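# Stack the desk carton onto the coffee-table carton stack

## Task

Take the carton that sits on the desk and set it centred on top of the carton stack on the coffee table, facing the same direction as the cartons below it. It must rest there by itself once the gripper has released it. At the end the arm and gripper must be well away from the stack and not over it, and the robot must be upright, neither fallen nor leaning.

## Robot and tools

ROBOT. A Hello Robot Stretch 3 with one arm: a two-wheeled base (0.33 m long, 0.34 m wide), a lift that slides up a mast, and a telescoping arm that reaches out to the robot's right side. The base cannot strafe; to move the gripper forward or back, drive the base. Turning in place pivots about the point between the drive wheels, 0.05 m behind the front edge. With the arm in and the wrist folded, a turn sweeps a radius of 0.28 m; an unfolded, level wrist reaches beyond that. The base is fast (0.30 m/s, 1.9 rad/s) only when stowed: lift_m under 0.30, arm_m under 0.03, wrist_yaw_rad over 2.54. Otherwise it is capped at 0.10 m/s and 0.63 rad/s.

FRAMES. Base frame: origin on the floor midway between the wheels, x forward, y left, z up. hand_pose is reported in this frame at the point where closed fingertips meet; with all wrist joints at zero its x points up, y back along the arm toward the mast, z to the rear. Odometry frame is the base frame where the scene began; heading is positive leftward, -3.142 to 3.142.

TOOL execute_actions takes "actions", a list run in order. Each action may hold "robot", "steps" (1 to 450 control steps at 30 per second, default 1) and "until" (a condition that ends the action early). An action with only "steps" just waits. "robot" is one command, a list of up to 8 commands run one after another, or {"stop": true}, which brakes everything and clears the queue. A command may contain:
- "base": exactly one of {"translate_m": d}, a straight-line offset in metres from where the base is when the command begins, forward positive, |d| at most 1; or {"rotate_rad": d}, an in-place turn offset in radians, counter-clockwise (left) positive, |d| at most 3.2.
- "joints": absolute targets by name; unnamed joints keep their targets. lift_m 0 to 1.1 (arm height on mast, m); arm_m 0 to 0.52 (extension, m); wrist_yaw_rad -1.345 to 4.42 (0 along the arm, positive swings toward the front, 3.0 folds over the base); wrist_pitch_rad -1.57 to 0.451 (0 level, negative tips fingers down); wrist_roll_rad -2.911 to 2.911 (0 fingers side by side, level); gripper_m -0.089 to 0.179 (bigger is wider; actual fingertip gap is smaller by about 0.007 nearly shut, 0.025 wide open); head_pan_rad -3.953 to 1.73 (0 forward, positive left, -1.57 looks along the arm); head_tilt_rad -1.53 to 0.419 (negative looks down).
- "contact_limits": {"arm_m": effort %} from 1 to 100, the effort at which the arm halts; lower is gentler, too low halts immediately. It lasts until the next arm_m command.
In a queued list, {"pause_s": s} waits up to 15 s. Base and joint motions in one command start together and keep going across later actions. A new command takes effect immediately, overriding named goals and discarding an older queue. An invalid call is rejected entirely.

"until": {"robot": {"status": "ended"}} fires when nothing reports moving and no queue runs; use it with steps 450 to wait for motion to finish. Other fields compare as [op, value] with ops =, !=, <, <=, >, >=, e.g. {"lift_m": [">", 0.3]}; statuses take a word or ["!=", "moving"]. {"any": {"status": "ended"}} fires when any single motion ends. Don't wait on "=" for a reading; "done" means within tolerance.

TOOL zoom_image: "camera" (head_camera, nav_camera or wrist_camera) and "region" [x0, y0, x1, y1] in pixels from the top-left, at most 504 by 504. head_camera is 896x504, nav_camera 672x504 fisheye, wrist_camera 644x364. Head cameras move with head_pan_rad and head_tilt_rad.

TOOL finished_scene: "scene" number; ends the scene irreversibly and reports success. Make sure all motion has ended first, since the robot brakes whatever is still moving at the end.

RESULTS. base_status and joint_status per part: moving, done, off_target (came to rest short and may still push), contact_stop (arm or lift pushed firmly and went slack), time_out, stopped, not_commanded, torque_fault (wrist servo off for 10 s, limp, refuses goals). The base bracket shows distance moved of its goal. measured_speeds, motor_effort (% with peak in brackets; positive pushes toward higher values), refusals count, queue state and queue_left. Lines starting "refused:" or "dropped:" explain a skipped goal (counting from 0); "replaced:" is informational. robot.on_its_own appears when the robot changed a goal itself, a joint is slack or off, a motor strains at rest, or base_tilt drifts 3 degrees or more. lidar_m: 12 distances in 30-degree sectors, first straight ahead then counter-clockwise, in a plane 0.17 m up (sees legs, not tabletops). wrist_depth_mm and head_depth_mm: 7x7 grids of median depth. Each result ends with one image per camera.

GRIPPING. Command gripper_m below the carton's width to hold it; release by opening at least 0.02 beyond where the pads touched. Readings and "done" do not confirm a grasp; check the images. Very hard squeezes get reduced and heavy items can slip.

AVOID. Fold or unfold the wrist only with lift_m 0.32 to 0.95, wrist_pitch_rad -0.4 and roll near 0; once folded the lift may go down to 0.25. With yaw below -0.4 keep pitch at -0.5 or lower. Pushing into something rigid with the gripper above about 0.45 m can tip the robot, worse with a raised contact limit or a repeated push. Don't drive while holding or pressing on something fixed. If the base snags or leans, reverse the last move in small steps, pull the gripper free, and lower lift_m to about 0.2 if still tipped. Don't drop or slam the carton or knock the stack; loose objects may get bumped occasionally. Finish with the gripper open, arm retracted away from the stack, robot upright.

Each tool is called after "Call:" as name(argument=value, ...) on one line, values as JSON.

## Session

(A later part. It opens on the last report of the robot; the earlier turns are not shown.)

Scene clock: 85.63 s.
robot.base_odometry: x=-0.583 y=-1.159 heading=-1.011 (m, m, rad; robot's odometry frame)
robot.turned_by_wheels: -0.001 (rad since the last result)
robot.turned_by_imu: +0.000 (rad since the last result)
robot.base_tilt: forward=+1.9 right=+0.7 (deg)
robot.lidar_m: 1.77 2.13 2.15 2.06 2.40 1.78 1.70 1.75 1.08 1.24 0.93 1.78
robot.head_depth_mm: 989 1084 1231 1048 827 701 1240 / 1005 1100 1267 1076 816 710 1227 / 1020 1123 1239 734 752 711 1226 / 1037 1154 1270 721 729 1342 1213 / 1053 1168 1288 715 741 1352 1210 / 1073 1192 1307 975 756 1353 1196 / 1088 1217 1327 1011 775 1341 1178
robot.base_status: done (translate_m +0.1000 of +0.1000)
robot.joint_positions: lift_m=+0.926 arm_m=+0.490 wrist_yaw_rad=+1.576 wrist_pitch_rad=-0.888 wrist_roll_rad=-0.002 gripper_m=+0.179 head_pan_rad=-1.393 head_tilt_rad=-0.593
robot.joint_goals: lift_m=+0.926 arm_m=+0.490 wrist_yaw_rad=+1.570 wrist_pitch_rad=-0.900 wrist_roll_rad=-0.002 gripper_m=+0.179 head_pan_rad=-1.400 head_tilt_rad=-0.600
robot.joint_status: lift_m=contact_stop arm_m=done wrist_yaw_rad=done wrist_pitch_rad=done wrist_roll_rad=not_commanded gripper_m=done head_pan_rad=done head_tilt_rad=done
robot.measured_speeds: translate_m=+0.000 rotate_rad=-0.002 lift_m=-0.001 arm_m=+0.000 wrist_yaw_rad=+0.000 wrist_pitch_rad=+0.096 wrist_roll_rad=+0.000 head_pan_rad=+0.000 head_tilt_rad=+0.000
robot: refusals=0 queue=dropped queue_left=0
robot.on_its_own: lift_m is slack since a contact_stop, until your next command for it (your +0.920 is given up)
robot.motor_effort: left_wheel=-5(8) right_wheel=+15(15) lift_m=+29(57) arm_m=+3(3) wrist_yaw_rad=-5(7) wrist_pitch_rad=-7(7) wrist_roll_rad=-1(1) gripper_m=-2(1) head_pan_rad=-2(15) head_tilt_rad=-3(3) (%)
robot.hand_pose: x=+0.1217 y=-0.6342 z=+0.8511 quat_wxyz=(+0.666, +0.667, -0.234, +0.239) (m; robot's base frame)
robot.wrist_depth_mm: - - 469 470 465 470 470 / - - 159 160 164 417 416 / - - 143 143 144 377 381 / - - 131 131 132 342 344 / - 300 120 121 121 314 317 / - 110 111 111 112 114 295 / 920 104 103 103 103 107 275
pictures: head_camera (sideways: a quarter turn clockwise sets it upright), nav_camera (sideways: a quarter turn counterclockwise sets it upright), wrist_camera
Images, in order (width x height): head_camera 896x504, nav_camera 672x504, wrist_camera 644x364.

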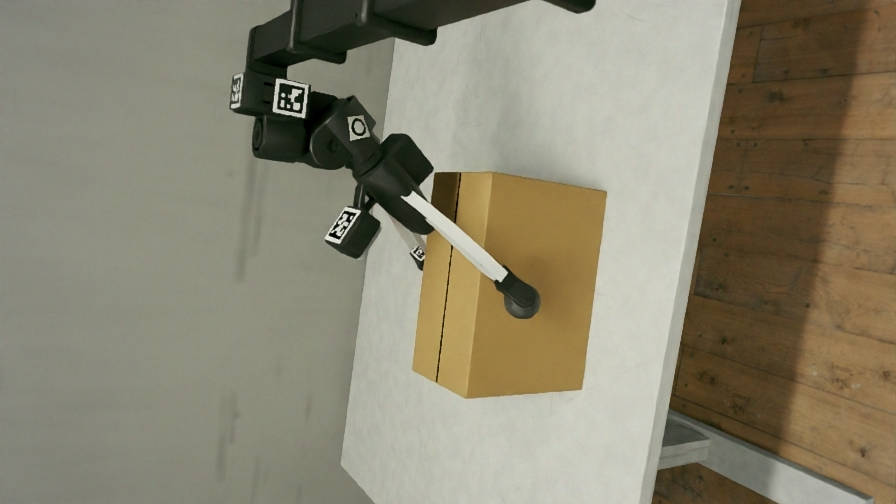

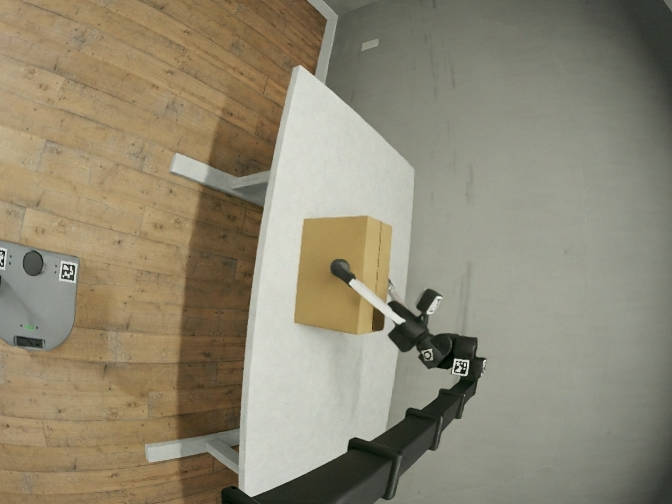

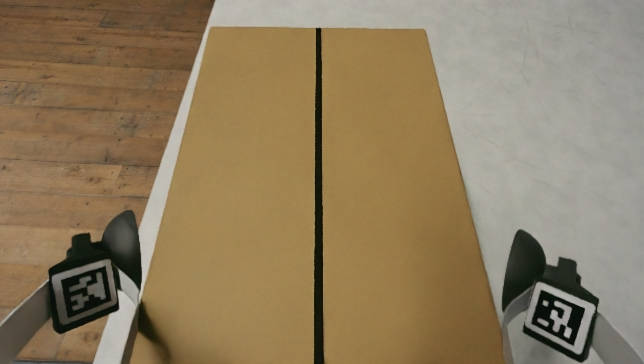

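Call:
execute_actions(actions=[{"robot":[{"joints":{"lift_m":0.94},"base":{"translate_m":-0.01}},{"joints":{"gripper_m":0.05}},{"joints":{"lift_m":1.09}},{"joints":{"arm_m":0.1}}],"steps":450,"until":{"robot":{"status":"ended"}}}])

Call:
execute_actions(actions=[{"robot":[{"base":{"rotate_rad":1.69},"joints":{"wrist_yaw_rad":0,"arm_m":0,"head_pan_rad":-1.1}},{"base":{"translate_m":1.0}},{"base":{"translate_m":0.63}},{"base":{"rotate_rad":0.76}}],"steps":450},{"steps":450,"until":{"robot":{"status":"ended"}}}])

Scene clock: 101.40 s.
robot.base_odometry: x=-0.588 y=-1.151 heading=-1.010 (m, m, rad; robot's odometry frame)
robot.turned_by_wheels: +0.001 (rad since the last result)
robot.turned_by_imu: +0.004 (rad since the last result)
robot.base_tilt: forward=+1.9 right=+0.7 (deg)
robot.lidar_m: 1.79 2.13 2.16 2.06 2.39 1.76 1.69 1.74 1.08 1.24 0.94 1.78
robot.head_depth_mm: 964 - - 1049 819 703 1250 / 990 1102 - - 763 696 1235 / 1020 1120 1253 - 357 316 1203 / 1040 1145 1274 - - 297 304 / 1055 1163 1272 951 334 - 309 / 1069 1188 1300 985 337 292 317 / 1090 1213 1326 1004 331 287 347
robot.base_status: done (translate_m -0.0100 of -0.0100)
robot.joint_positions: lift_m=+1.089 arm_m=+0.100 wrist_yaw_rad=+1.573 wrist_pitch_rad=-0.912 wrist_roll_rad=-0.003 gripper_m=+0.085 head_pan_rad=-1.393 head_tilt_rad=-0.593
robot.joint_goals: lift_m=+1.090 arm_m=+0.100 wrist_yaw_rad=+1.570 wrist_pitch_rad=-0.900 wrist_roll_rad=-0.003 gripper_m=+0.083 head_pan_rad=-1.400 head_tilt_rad=-0.600
robot.joint_status: lift_m=done arm_m=done wrist_yaw_rad=done wrist_pitch_rad=done wrist_roll_rad=not_commanded gripper_m=off_target head_pan_rad=done head_tilt_rad=done
robot.measured_speeds: translate_m=+0.000 rotate_rad=+0.000 lift_m=+0.000 arm_m=+0.000 wrist_yaw_rad=+0.000 wrist_pitch_rad=+0.000 wrist_roll_rad=+0.000 head_pan_rad=+0.000 head_tilt_rad=+0.000
robot: refusals=0 queue=done queue_left=0
robot.on_its_own: gripper_m is held at +0.083, not at your +0.050, by its stall guard, which is still easing
robot.motor_effort: left_wheel=+2(9) right_wheel=-1(19) lift_m=+58(60) arm_m=-3(2) wrist_yaw_rad=-2(6) wrist_pitch_rad=+4(6) wrist_roll_rad=+0(1) gripper_m=-33(100) head_pan_rad=-2(2) head_tilt_rad=-3(3) (%)
robot.hand_pose: x=+0.1164 y=-0.2452 z=+1.0107 quat_wxyz=(+0.670, +0.669, -0.227, +0.230) (m; robot's base frame)
robot.wrist_depth_mm: - - - 180 - - - / - - 166 166 168 631 640 / - - 152 152 153 567 570 / - - 141 141 142 512 523 / - - 132 133 133 491 478 / - - 123 124 125 - 449 / - - 116 117 117 406 421
pictures: head_camera (sideways: a quarter turn clockwise sets it upright), nav_camera (sideways: a quarter turn counterclockwise sets it upright), wrist_camera
Images, in order (width x height): head_camera 896x504, nav_camera 672x504, wrist_camera 644x364.

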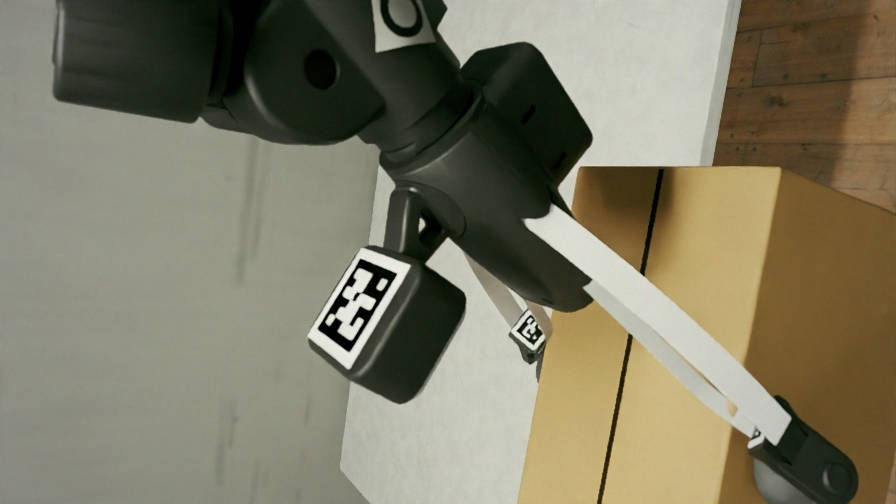

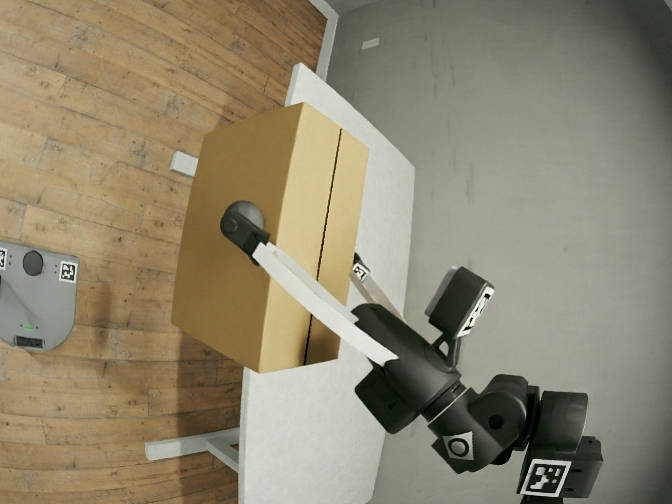

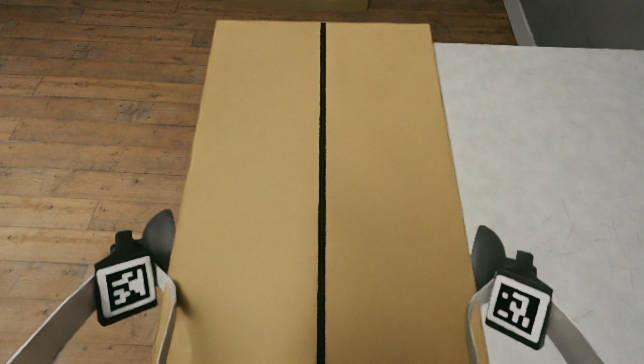

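Scene clock: 126.57 s.
robot.base_odometry: x=+0.680 y=-0.126 heading=+1.440 (m, m, rad; robot's odometry frame)
robot.turned_by_wheels: +2.450 (rad since the last result)
robot.turned_by_imu: +2.427 (rad since the last result)
robot.base_tilt: forward=+2.0 right=+0.7 (deg)
robot.lidar_m: 1.67 1.51 1.53 1.86 2.85 2.49 2.31 2.24 0.96 1.27 0.45 1.91
robot.head_depth_mm: 1803 1982 2266 2475 353 - - / 1733 1943 2211 2385 1158 294 - / 1694 1881 2139 2317 1194 930 1085 / 1649 1824 2046 921 962 944 1048 / 1595 1775 1983 2109 765 890 845 / 1561 1731 1950 2120 1150 1321 1143 / 1524 1662 1881 2091 1745 1408 1193
robot.base_status: done (rotate_rad +0.7599 of +0.7600)
robot.joint_positions: lift_m=+1.089 arm_m=+0.000 wrist_yaw_rad=+0.003 wrist_pitch_rad=-0.913 wrist_roll_rad=-0.003 gripper_m=+0.109 head_pan_rad=-1.107 head_tilt_rad=-0.593
robot.joint_goals: lift_m=+1.090 arm_m=+0.000 wrist_yaw_rad=+0.000 wrist_pitch_rad=-0.900 wrist_roll_rad=-0.003 gripper_m=+0.107 head_pan_rad=-1.100 head_tilt_rad=-0.600
robot.joint_status: lift_m=done arm_m=done wrist_yaw_rad=done wrist_pitch_rad=done wrist_roll_rad=not_commanded gripper_m=off_target head_pan_rad=done head_tilt_rad=done
robot.measured_speeds: translate_m=+0.000 rotate_rad=+0.000 lift_m=+0.000 arm_m=+0.000 wrist_yaw_rad=+0.000 wrist_pitch_rad=+0.000 wrist_roll_rad=+0.000 head_pan_rad=+0.000 head_tilt_rad=+0.000
robot: refusals=0 queue=done queue_left=0
robot.on_its_own: gripper_m is held at +0.107, not at your +0.050, by its stall guard, which is not easing now
robot.motor_effort: left_wheel=-2(5) right_wheel=+3(8) lift_m=+56(58) arm_m=-3(3) wrist_yaw_rad=-2(3) wrist_pitch_rad=+5(5) wrist_roll_rad=+0(0) gripper_m=-22(33) head_pan_rad=+2(17) head_tilt_rad=-2(4) (%)
robot.hand_pose: x=-0.0212 y=-0.2829 z=+1.0106 quat_wxyz=(+0.636, +0.313, -0.633, -0.310) (m; robot's base frame)
robot.wrist_depth_mm: - 545 - 182 - - - / 511 515 168 166 170 - - / 543 543 153 153 155 - - / - 683 141 142 143 - - / - - 132 132 133 - - / - - 124 124 125 - - / - - 116 116 117 - -
pictures: head_camera (sideways: a quarter turn clockwise sets it upright), nav_camera (sideways: a quarter turn counterclockwise sets it upright), wrist_camera
Images, in order (width x height): head_camera 896x504, nav_camera 672x504, wrist_camera 644x364.

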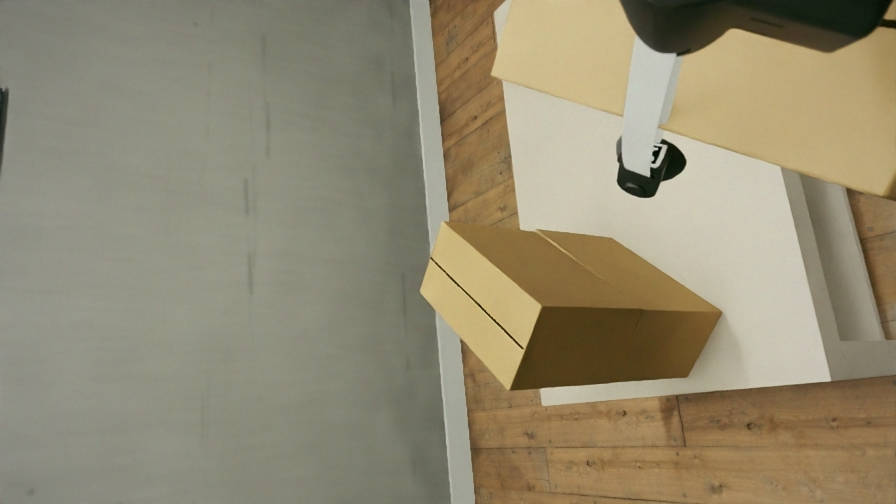

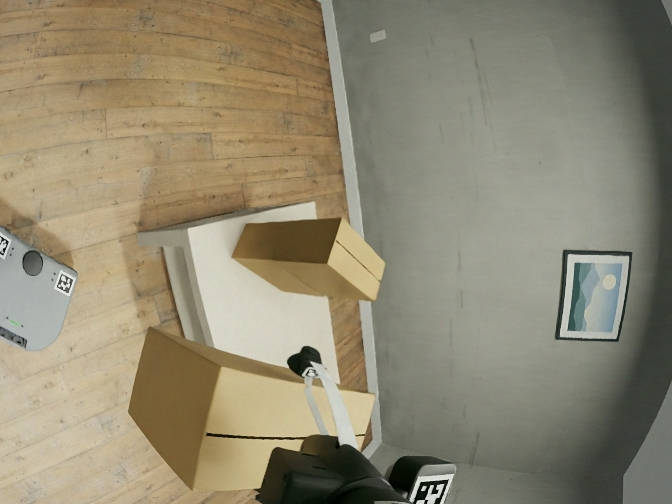

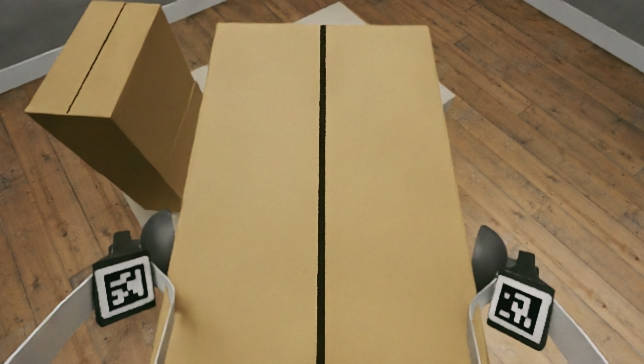

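Call:
execute_actions(actions=[{"robot":[{"base":{"translate_m":0.345},"joints":{"arm_m":0.3,"head_pan_rad":-1.55,"head_tilt_rad":-0.75}}],"steps":450,"until":{"robot":{"status":"ended"}}}])

Scene clock: 136.87 s.
robot.base_odometry: x=+0.725 y=+0.216 heading=+1.440 (m, m, rad; robot's odometry frame)
robot.turned_by_wheels: +0.000 (rad since the last result)
robot.turned_by_imu: +0.004 (rad since the last result)
robot.base_tilt: forward=+1.9 right=+0.7 (deg)
robot.lidar_m: 1.38 1.25 1.26 1.54 3.01 2.78 2.65 2.50 1.14 0.35 0.77 1.70
robot.head_depth_mm: 2428 2659 2691 1314 1108 1365 1167 / - 2646 2579 1300 1042 1287 1166 / - 2389 511 589 1038 910 1153 / 1811 1952 492 551 777 863 1064 / 1727 1929 2189 1162 958 1093 1117 / 1603 1815 2036 1902 1062 1269 1127 / 1508 1676 1880 1877 1520 1293 1118
robot.base_status: done (translate_m +0.3450 of +0.3450)
robot.joint_positions: lift_m=+1.089 arm_m=+0.300 wrist_yaw_rad=+0.002 wrist_pitch_rad=-0.913 wrist_roll_rad=-0.003 gripper_m=+0.109 head_pan_rad=-1.543 head_tilt_rad=-0.741
robot.joint_goals: lift_m=+1.090 arm_m=+0.300 wrist_yaw_rad=+0.000 wrist_pitch_rad=-0.900 wrist_roll_rad=-0.003 gripper_m=+0.107 head_pan_rad=-1.550 head_tilt_rad=-0.750
robot.joint_status: lift_m=done arm_m=done wrist_yaw_rad=done wrist_pitch_rad=done wrist_roll_rad=not_commanded gripper_m=off_target head_pan_rad=done head_tilt_rad=done
robot.measured_speeds: translate_m=+0.000 rotate_rad=+0.000 lift_m=+0.000 arm_m=+0.000 wrist_yaw_rad=+0.000 wrist_pitch_rad=+0.000 wrist_roll_rad=+0.000 head_pan_rad=+0.000 head_tilt_rad=+0.000
robot: refusals=0 queue=done queue_left=0
robot.on_its_own: gripper_m is held at +0.107, not at your +0.050, by its stall guard, which is not easing now
robot.motor_effort: left_wheel=-2(2) right_wheel=+3(8) lift_m=+57(57) arm_m=+4(4) wrist_yaw_rad=-2(3) wrist_pitch_rad=+5(5) wrist_roll_rad=+0(0) gripper_m=-22(22) head_pan_rad=-2(19) head_tilt_rad=-4(14) (%)
robot.hand_pose: x=-0.0213 y=-0.5823 z=+1.0106 quat_wxyz=(+0.636, +0.313, -0.633, -0.311) (m; robot's base frame)
robot.wrist_depth_mm: - - - 182 - - - / - - 168 166 170 - - / - - 153 154 154 928 - / - - 141 142 142 844 - / - - 132 132 133 773 - / - - 124 124 124 - - / - - 116 117 117 - -
pictures: head_camera (sideways: a quarter turn clockwise sets it upright), nav_camera (sideways: a quarter turn counterclockwise sets it upright), wrist_camera
Images, in order (width x height): head_camera 896x504, nav_camera 672x504, wrist_camera 644x364.

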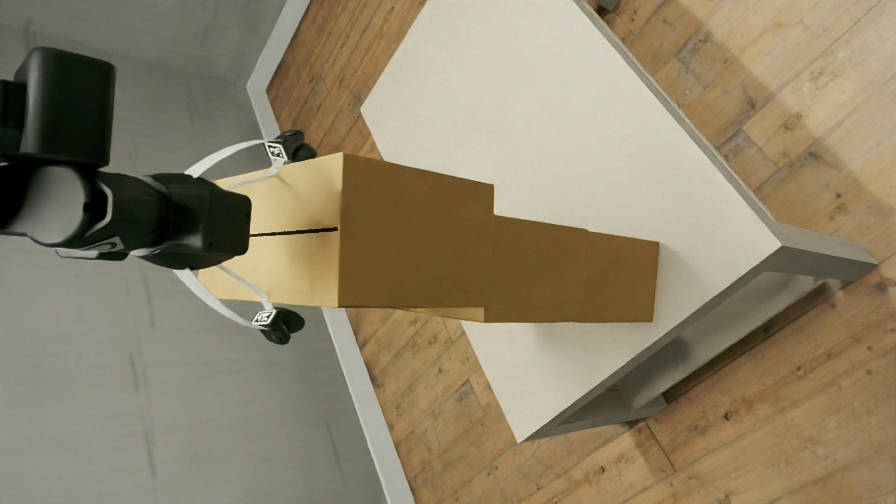

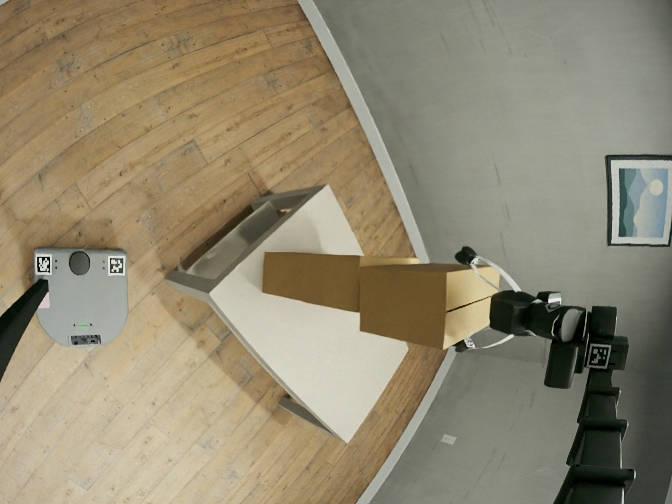

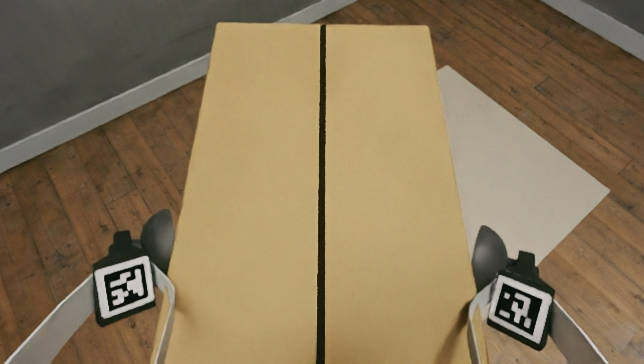

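Call:
execute_actions(actions=[{"robot":[{"base":{"translate_m":0.015},"joints":{"arm_m":0.375}},{"joints":{"lift_m":1.04}}],"steps":450,"until":{"robot":{"status":"ended"}}}])

Call:
zoom_image(camera="head_camera", region=[200,120,700,400])

Scene clock: 143.17 s.
robot.base_odometry: x=+0.727 y=+0.231 heading=+1.440 (m, m, rad; robot's odometry frame)
robot.turned_by_wheels: +0.000 (rad since the last result)
robot.turned_by_imu: +0.002 (rad since the last result)
robot.base_tilt: forward=+2.0 right=+0.8 (deg)
robot.lidar_m: 1.37 1.24 1.25 1.53 2.98 2.79 2.66 2.52 0.38 0.35 0.77 1.69
robot.head_depth_mm: - 2671 2666 1308 1087 1363 1168 / 2262 2688 2627 1297 1046 1265 1162 / - 2455 613 1185 1034 897 1154 / 1831 1999 585 656 776 881 1055 / 1718 1955 2154 1854 957 1132 1138 / 1577 1788 2041 1886 1095 1270 1125 / 1497 1652 1878 1864 1535 1292 1121
robot.base_status: done (translate_m +0.0150 of +0.0150)
robot.joint_positions: lift_m=+1.041 arm_m=+0.375 wrist_yaw_rad=+0.002 wrist_pitch_rad=-0.913 wrist_roll_rad=-0.003 gripper_m=+0.109 head_pan_rad=-1.543 head_tilt_rad=-0.741
robot.joint_goals: lift_m=+1.040 arm_m=+0.375 wrist_yaw_rad=+0.000 wrist_pitch_rad=-0.900 wrist_roll_rad=-0.003 gripper_m=+0.107 head_pan_rad=-1.550 head_tilt_rad=-0.750
robot.joint_status: lift_m=done arm_m=done wrist_yaw_rad=done wrist_pitch_rad=done wrist_roll_rad=not_commanded gripper_m=off_target head_pan_rad=done head_tilt_rad=done
robot.measured_speeds: translate_m=+0.000 rotate_rad=+0.000 lift_m=+0.000 arm_m=+0.000 wrist_yaw_rad=+0.000 wrist_pitch_rad=+0.000 wrist_roll_rad=+0.000 head_pan_rad=+0.000 head_tilt_rad=+0.000
robot: refusals=0 queue=done queue_left=0
robot.on_its_own: gripper_m is held at +0.107, not at your +0.050, by its stall guard, which is not easing now
robot.motor_effort: left_wheel=-2(3) right_wheel=+3(8) lift_m=+22(59) arm_m=+4(6) wrist_yaw_rad=-2(1) wrist_pitch_rad=+5(5) wrist_roll_rad=+0(0) gripper_m=-22(21) head_pan_rad=-2(2) head_tilt_rad=-4(4) (%)
robot.hand_pose: x=-0.0213 y=-0.6573 z=+0.9618 quat_wxyz=(+0.636, +0.313, -0.633, -0.311) (m; robot's base frame)
robot.wrist_depth_mm: - - - 180 - - - / - - 168 167 170 - - / - - 153 154 154 831 - / - - 142 143 142 784 803 / - - 132 132 133 730 741 / - - 124 124 125 - - / - - 116 116 117 625 -
pictures: head_camera (sideways: a quarter turn clockwise sets it upright), nav_camera (sideways: a quarter turn counterclockwise sets it upright), wrist_camera
Images, in order (width x height): head_camera 896x504, nav_camera 672x504, wrist_camera 644x364.

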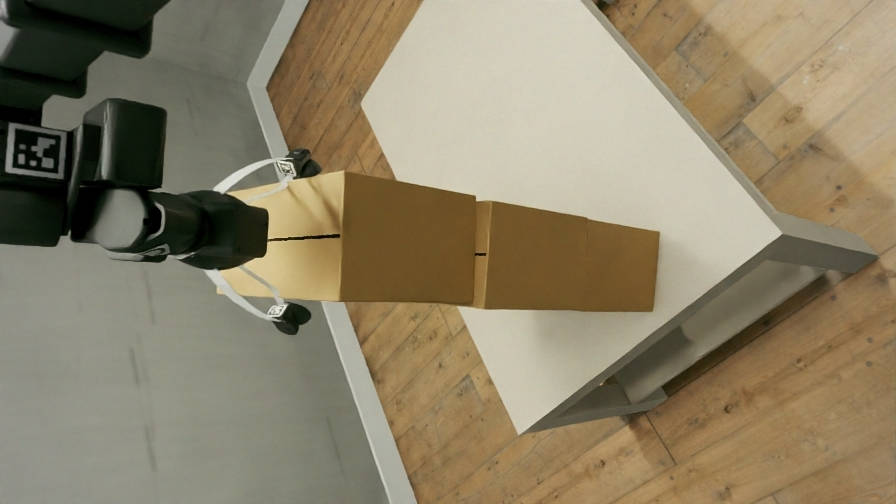

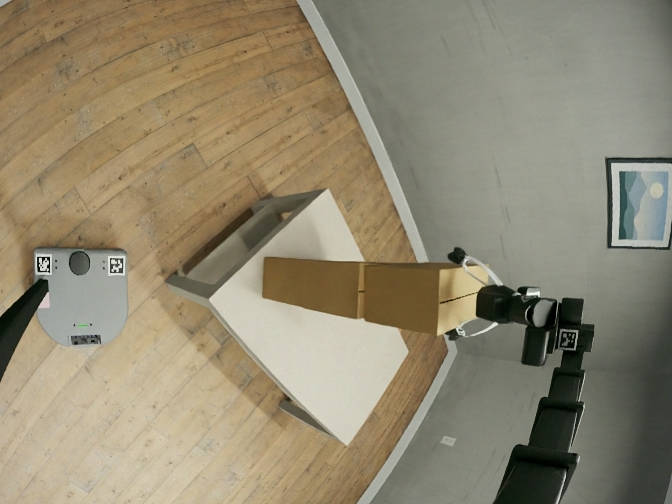

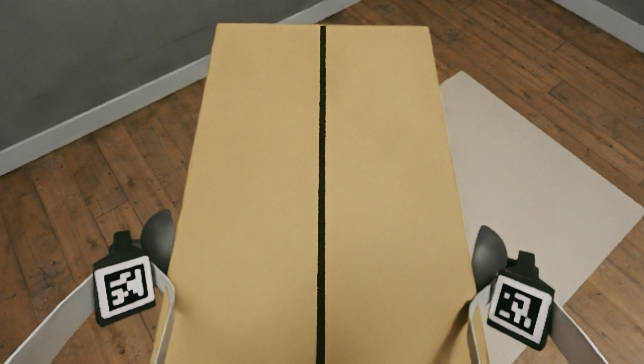

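Region (200, 120, 700, 400) of head_camera's 896x504 image, scaled by 1.008, with more detail than that image has; it fills the top 282 rows of this view, and the rest is white.

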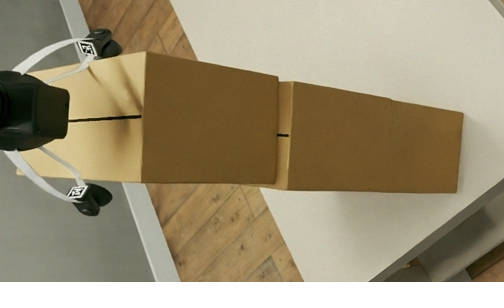

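Call:
execute_actions(actions=[{"robot":[{"joints":{"wrist_yaw_rad":0.045},"base":{"translate_m":0.003}},{"joints":{"lift_m":1.02}}],"steps":450,"until":{"robot":{"status":"ended"}}}])

Scene clock: 147.13 s.
robot.base_odometry: x=+0.727 y=+0.234 heading=+1.440 (m, m, rad; robot's odometry frame)
robot.turned_by_wheels: +0.000 (rad since the last result)
robot.turned_by_imu: +0.001 (rad since the last result)
robot.base_tilt: forward=+1.9 right=+0.7 (deg)
robot.lidar_m: 1.37 1.24 1.24 1.52 2.98 2.81 2.66 2.52 0.38 0.35 0.77 1.69
robot.head_depth_mm: - 2705 2667 1314 1084 1361 1171 / - 2685 2602 1297 1051 1268 1169 / - 2482 665 1203 1029 892 1164 / 1828 2007 588 651 782 880 1044 / 1719 1910 2195 1839 991 1130 1136 / 1592 1795 2029 1894 1098 1284 1122 / 1490 1658 1887 1901 1536 1293 1118
robot.base_status: done (translate_m +0.0030 of +0.0030)
robot.joint_positions: lift_m=+1.030 arm_m=+0.375 wrist_yaw_rad=+0.042 wrist_pitch_rad=-0.885 wrist_roll_rad=-0.003 gripper_m=+0.109 head_pan_rad=-1.543 head_tilt_rad=-0.741
robot.joint_goals: lift_m=+1.030 arm_m=+0.375 wrist_yaw_rad=+0.045 wrist_pitch_rad=-0.900 wrist_roll_rad=-0.003 gripper_m=+0.107 head_pan_rad=-1.550 head_tilt_rad=-0.750
robot.joint_status: lift_m=contact_stop arm_m=done wrist_yaw_rad=done wrist_pitch_rad=done wrist_roll_rad=not_commanded gripper_m=off_target head_pan_rad=done head_tilt_rad=done
robot.measured_speeds: translate_m=+0.000 rotate_rad=+0.000 lift_m=-0.003 arm_m=+0.000 wrist_yaw_rad=+0.000 wrist_pitch_rad=+0.216 wrist_roll_rad=+0.000 head_pan_rad=+0.000 head_tilt_rad=-0.024
robot: refusals=0 queue=dropped queue_left=0
robot.on_its_own: gripper_m is held at +0.107, not at your +0.050, by its stall guard, which is not easing now; lift_m is slack since a contact_stop, until your next command for it (your +1.020 is given up)
robot.motor_effort: left_wheel=-3(2) right_wheel=+3(9) lift_m=+30(29) arm_m=+4(4) wrist_yaw_rad=+3(3) wrist_pitch_rad=-11(11) wrist_roll_rad=+0(0) gripper_m=-22(22) head_pan_rad=-2(2) head_tilt_rad=-5(3) (%)
robot.hand_pose: x=-0.0156 y=-0.6632 z=+0.9550 quat_wxyz=(+0.646, +0.317, -0.631, -0.289) (m; robot's base frame)
robot.wrist_depth_mm: - - - - - - - / - - 183 182 185 - - / - - 162 162 166 843 - / - - 146 148 148 785 818 / - - 134 135 135 731 714 / - - 124 124 125 - 683 / 999 - 115 115 116 599 -
pictures: head_camera (sideways: a quarter turn clockwise sets it upright), nav_camera (sideways: a quarter turn counterclockwise sets it upright), wrist_camera
Images, in order (width x height): head_camera 896x504, nav_camera 672x504, wrist_camera 644x364.

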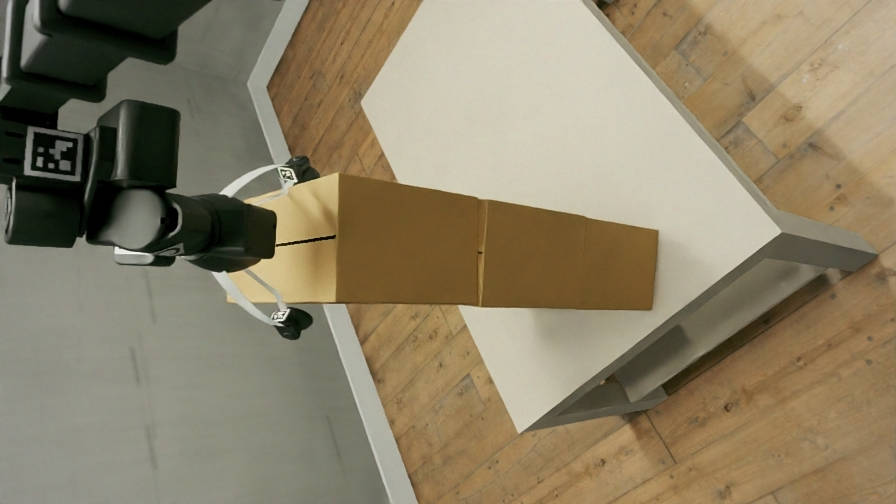

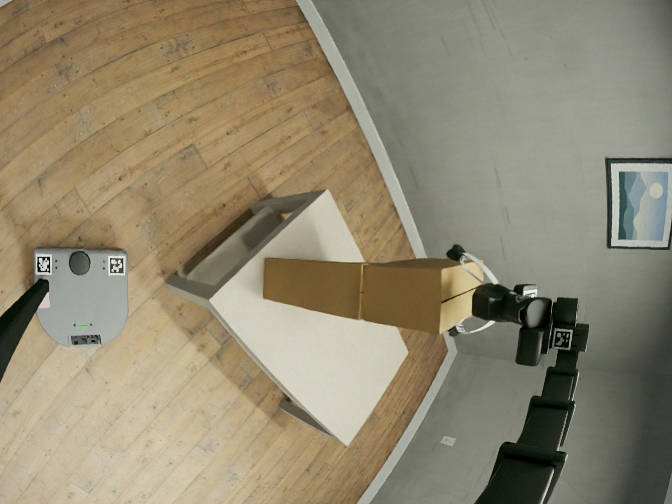

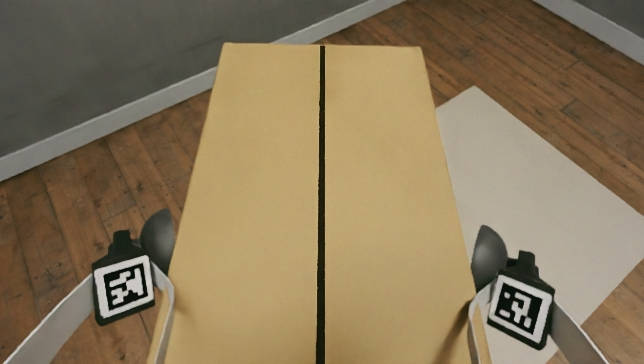

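About 1 cm too far; fix it.

Call:
execute_actions(actions=[{"robot":[{"joints":{"lift_m":1.05}},{"joints":{"arm_m":0.368}},{"joints":{"lift_m":1.036}}],"steps":450,"until":{"robot":{"status":"ended"}}},{"robot":[{"joints":{"gripper_m":0.179}},{"joints":{"lift_m":1.1}},{"joints":{"arm_m":0}},{"base":{"translate_m":-0.2},"joints":{"head_pan_rad":-1.2}}],"steps":450,"until":{"robot":{"status":"ended"}}}])

Scene clock: 161.73 s.
robot.base_odometry: x=+0.701 y=+0.036 heading=+1.440 (m, m, rad; robot's odometry frame)
robot.turned_by_wheels: +0.000 (rad since the last result)
robot.turned_by_imu: +0.003 (rad since the last result)
robot.base_tilt: forward=+2.0 right=+0.7 (deg)
robot.lidar_m: 1.53 1.39 1.40 1.71 2.94 2.63 2.47 2.37 1.03 0.38 0.37 1.82
robot.head_depth_mm: 1841 2133 2426 1358 - 1295 1168 / 1762 2038 2361 1339 1016 1038 1165 / 1701 1913 683 852 1009 907 1153 / 1623 1833 604 658 836 867 1107 / 1573 1803 1997 1169 987 1132 1111 / 1520 1712 1971 1892 1509 1309 1126 / 1470 1644 1884 1874 1533 1289 1124
robot.base_status: done (translate_m -0.2000 of -0.2000)
robot.joint_positions: lift_m=+1.098 arm_m=+0.000 wrist_yaw_rad=+0.043 wrist_pitch_rad=-0.908 wrist_roll_rad=-0.002 gripper_m=+0.179 head_pan_rad=-1.207 head_tilt_rad=-0.741
robot.joint_goals: lift_m=+1.100 arm_m=+0.000 wrist_yaw_rad=+0.045 wrist_pitch_rad=-0.900 wrist_roll_rad=-0.002 gripper_m=+0.179 head_pan_rad=-1.200 head_tilt_rad=-0.750
robot.joint_status: lift_m=done arm_m=done wrist_yaw_rad=done wrist_pitch_rad=done wrist_roll_rad=not_commanded gripper_m=done head_pan_rad=done head_tilt_rad=done
robot.measured_speeds: translate_m=+0.000 rotate_rad=+0.000 lift_m=+0.000 arm_m=+0.000 wrist_yaw_rad=+0.000 wrist_pitch_rad=+0.000 wrist_roll_rad=+0.000 head_pan_rad=+0.000 head_tilt_rad=+0.000
robot: refusals=0 queue=done queue_left=0
robot.motor_effort: left_wheel=+0(5) right_wheel=+2(10) lift_m=+56(63) arm_m=-3(4) wrist_yaw_rad=+1(3) wrist_pitch_rad=+3(12) wrist_roll_rad=-1(1) gripper_m=+1(92) head_pan_rad=+2(17) head_tilt_rad=-3(5) (%)
robot.hand_pose: x=-0.0156 y=-0.2839 z=+1.0196 quat_wxyz=(+0.643, +0.324, -0.628, -0.296) (m; robot's base frame)
robot.wrist_depth_mm: - 333 406 - - - - / - 413 428 - - - - / - - 502 904 940 - - / - - 668 842 866 - - / - - 792 805 - - - / - - - - - - - / - - - - - - -
pictures: head_camera (sideways: a quarter turn clockwise sets it upright), nav_camera (sideways: a quarter turn counterclockwise sets it upright), wrist_camera
Images, in order (width x height): head_camera 896x504, nav_camera 672x504, wrist_camera 644x364.

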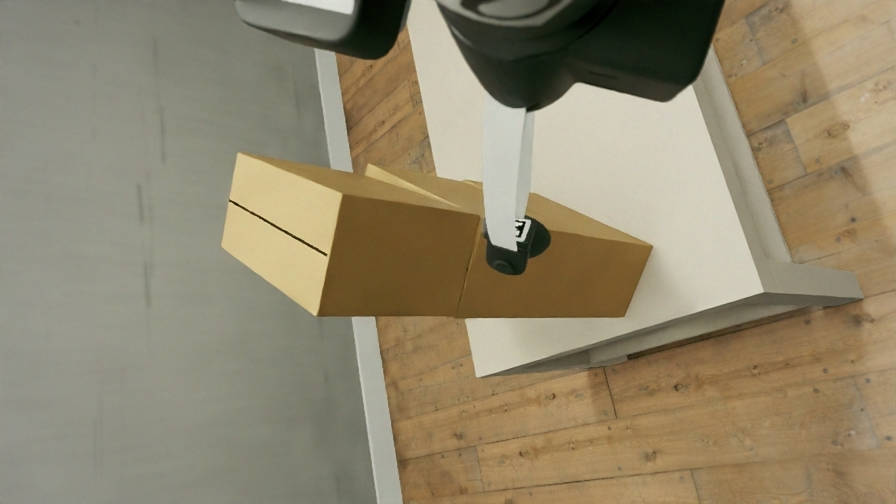

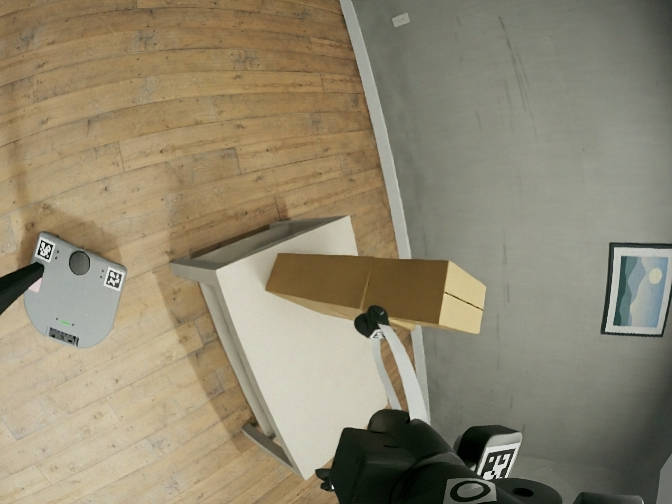

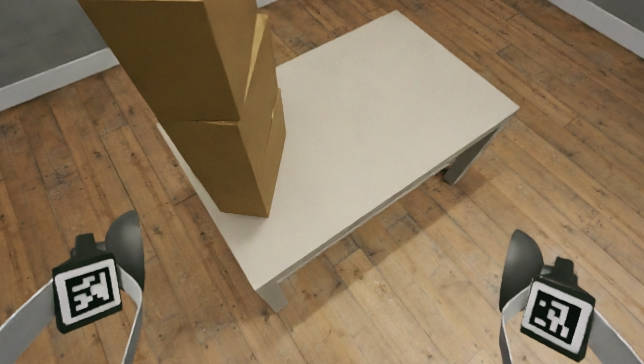

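Call:
execute_actions(actions=[{"robot":[{"base":{"translate_m":0.2}},{"joints":{"arm_m":0.368}},{"joints":{"lift_m":1.04}},{"joints":{"gripper_m":0.08}},{"joints":{"lift_m":1.055}},{"joints":{"wrist_yaw_rad":-0.04}},{"joints":{"lift_m":1.04}}],"steps":450,"until":{"robot":{"status":"ended"}}},{"steps":150,"until":{"robot":{"queue":["!=","running"]}}},{"robot":[{"joints":{"gripper_m":0.179}},{"joints":{"lift_m":1.1}},{"joints":{"arm_m":0}},{"base":{"translate_m":-0.2}}],"steps":450,"until":{"robot":{"status":"ended"}}}])

Scene clock: 188.63 s.
robot.base_odometry: x=+0.701 y=+0.036 heading=+1.440 (m, m, rad; robot's odometry frame)
robot.turned_by_wheels: +0.000 (rad since the last result)
robot.turned_by_imu: +0.007 (rad since the last result)
robot.base_tilt: forward=+2.0 right=+0.7 (deg)
robot.lidar_m: 1.54 1.39 1.40 1.71 2.95 2.63 2.47 2.36 1.04 0.38 0.37 1.82
robot.head_depth_mm: 1823 2146 2431 1362 - 1294 1172 / 1772 2026 2350 1343 1024 1042 1165 / 1691 1892 654 871 1008 907 1153 / 1634 1837 607 659 830 867 1104 / 1570 1792 1983 1172 986 1138 1116 / 1517 1717 1968 1901 1512 1308 1131 / 1477 1656 1894 1888 1537 1298 1121
robot.base_status: done (translate_m -0.2000 of -0.2000)
robot.joint_positions: lift_m=+1.098 arm_m=+0.000 wrist_yaw_rad=-0.038 wrist_pitch_rad=-0.908 wrist_roll_rad=-0.005 gripper_m=+0.179 head_pan_rad=-1.207 head_tilt_rad=-0.741
robot.joint_goals: lift_m=+1.100 arm_m=+0.000 wrist_yaw_rad=-0.040 wrist_pitch_rad=-0.900 wrist_roll_rad=-0.005 gripper_m=+0.179 head_pan_rad=-1.200 head_tilt_rad=-0.750
robot.joint_status: lift_m=done arm_m=done wrist_yaw_rad=done wrist_pitch_rad=done wrist_roll_rad=not_commanded gripper_m=done head_pan_rad=done head_tilt_rad=done
robot.measured_speeds: translate_m=+0.000 rotate_rad=+0.000 lift_m=+0.000 arm_m=+0.000 wrist_yaw_rad=+0.000 wrist_pitch_rad=+0.000 wrist_roll_rad=+0.000 head_pan_rad=+0.000 head_tilt_rad=+0.000
robot: refusals=0 queue=done queue_left=0
robot.motor_effort: left_wheel=+0(6) right_wheel=+2(6) lift_m=+56(61) arm_m=-3(6) wrist_yaw_rad=-2(2) wrist_pitch_rad=+3(5) wrist_roll_rad=+0(0) gripper_m=-1(100) head_pan_rad=+3(2) head_tilt_rad=-3(3) (%)
robot.hand_pose: x=-0.0268 y=-0.2839 z=+1.0196 quat_wxyz=(+0.631, +0.299, -0.639, -0.321) (m; robot's base frame)
robot.wrist_depth_mm: - 318 509 - - - - / - 378 526 - - - - / - 502 531 942 921 - - / - - 657 868 - - - / - - 762 821 - - - / - - - - - - - / - - - - - - -
pictures: head_camera (sideways: a quarter turn clockwise sets it upright), nav_camera (sideways: a quarter turn counterclockwise sets it upright), wrist_camera
Images, in order (width x height): head_camera 896x504, nav_camera 672x504, wrist_camera 644x364.

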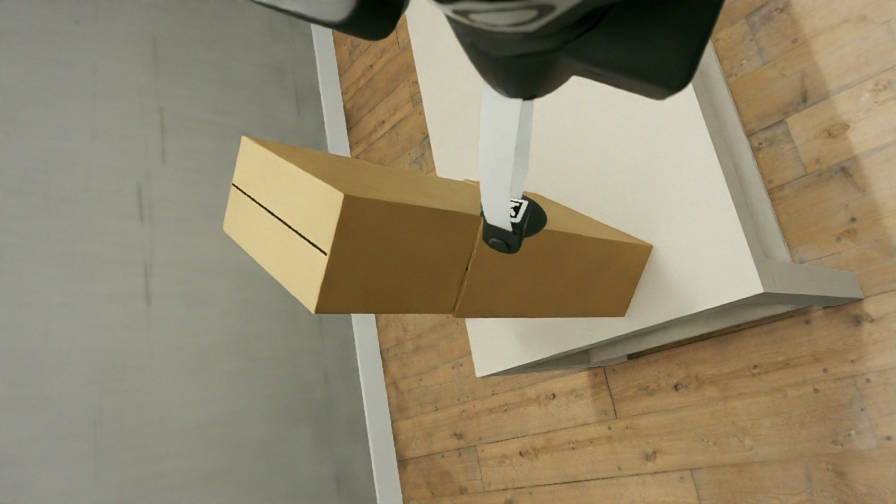

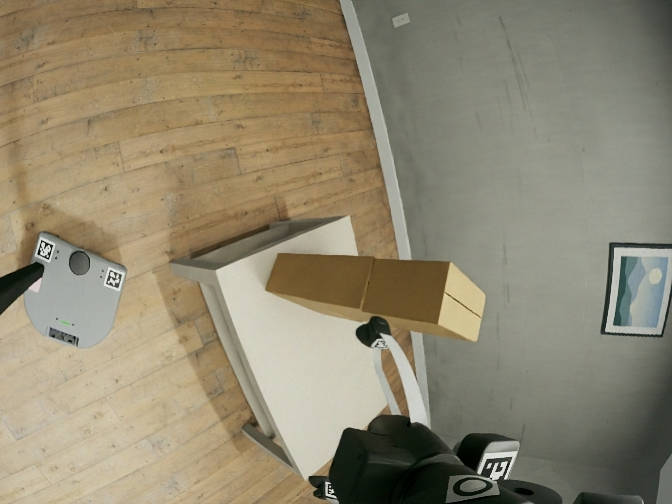

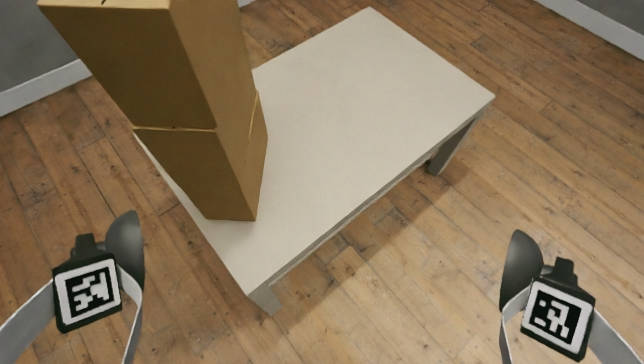

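Call:
finished_scene(scene=1)

The scene is finished: the task was done.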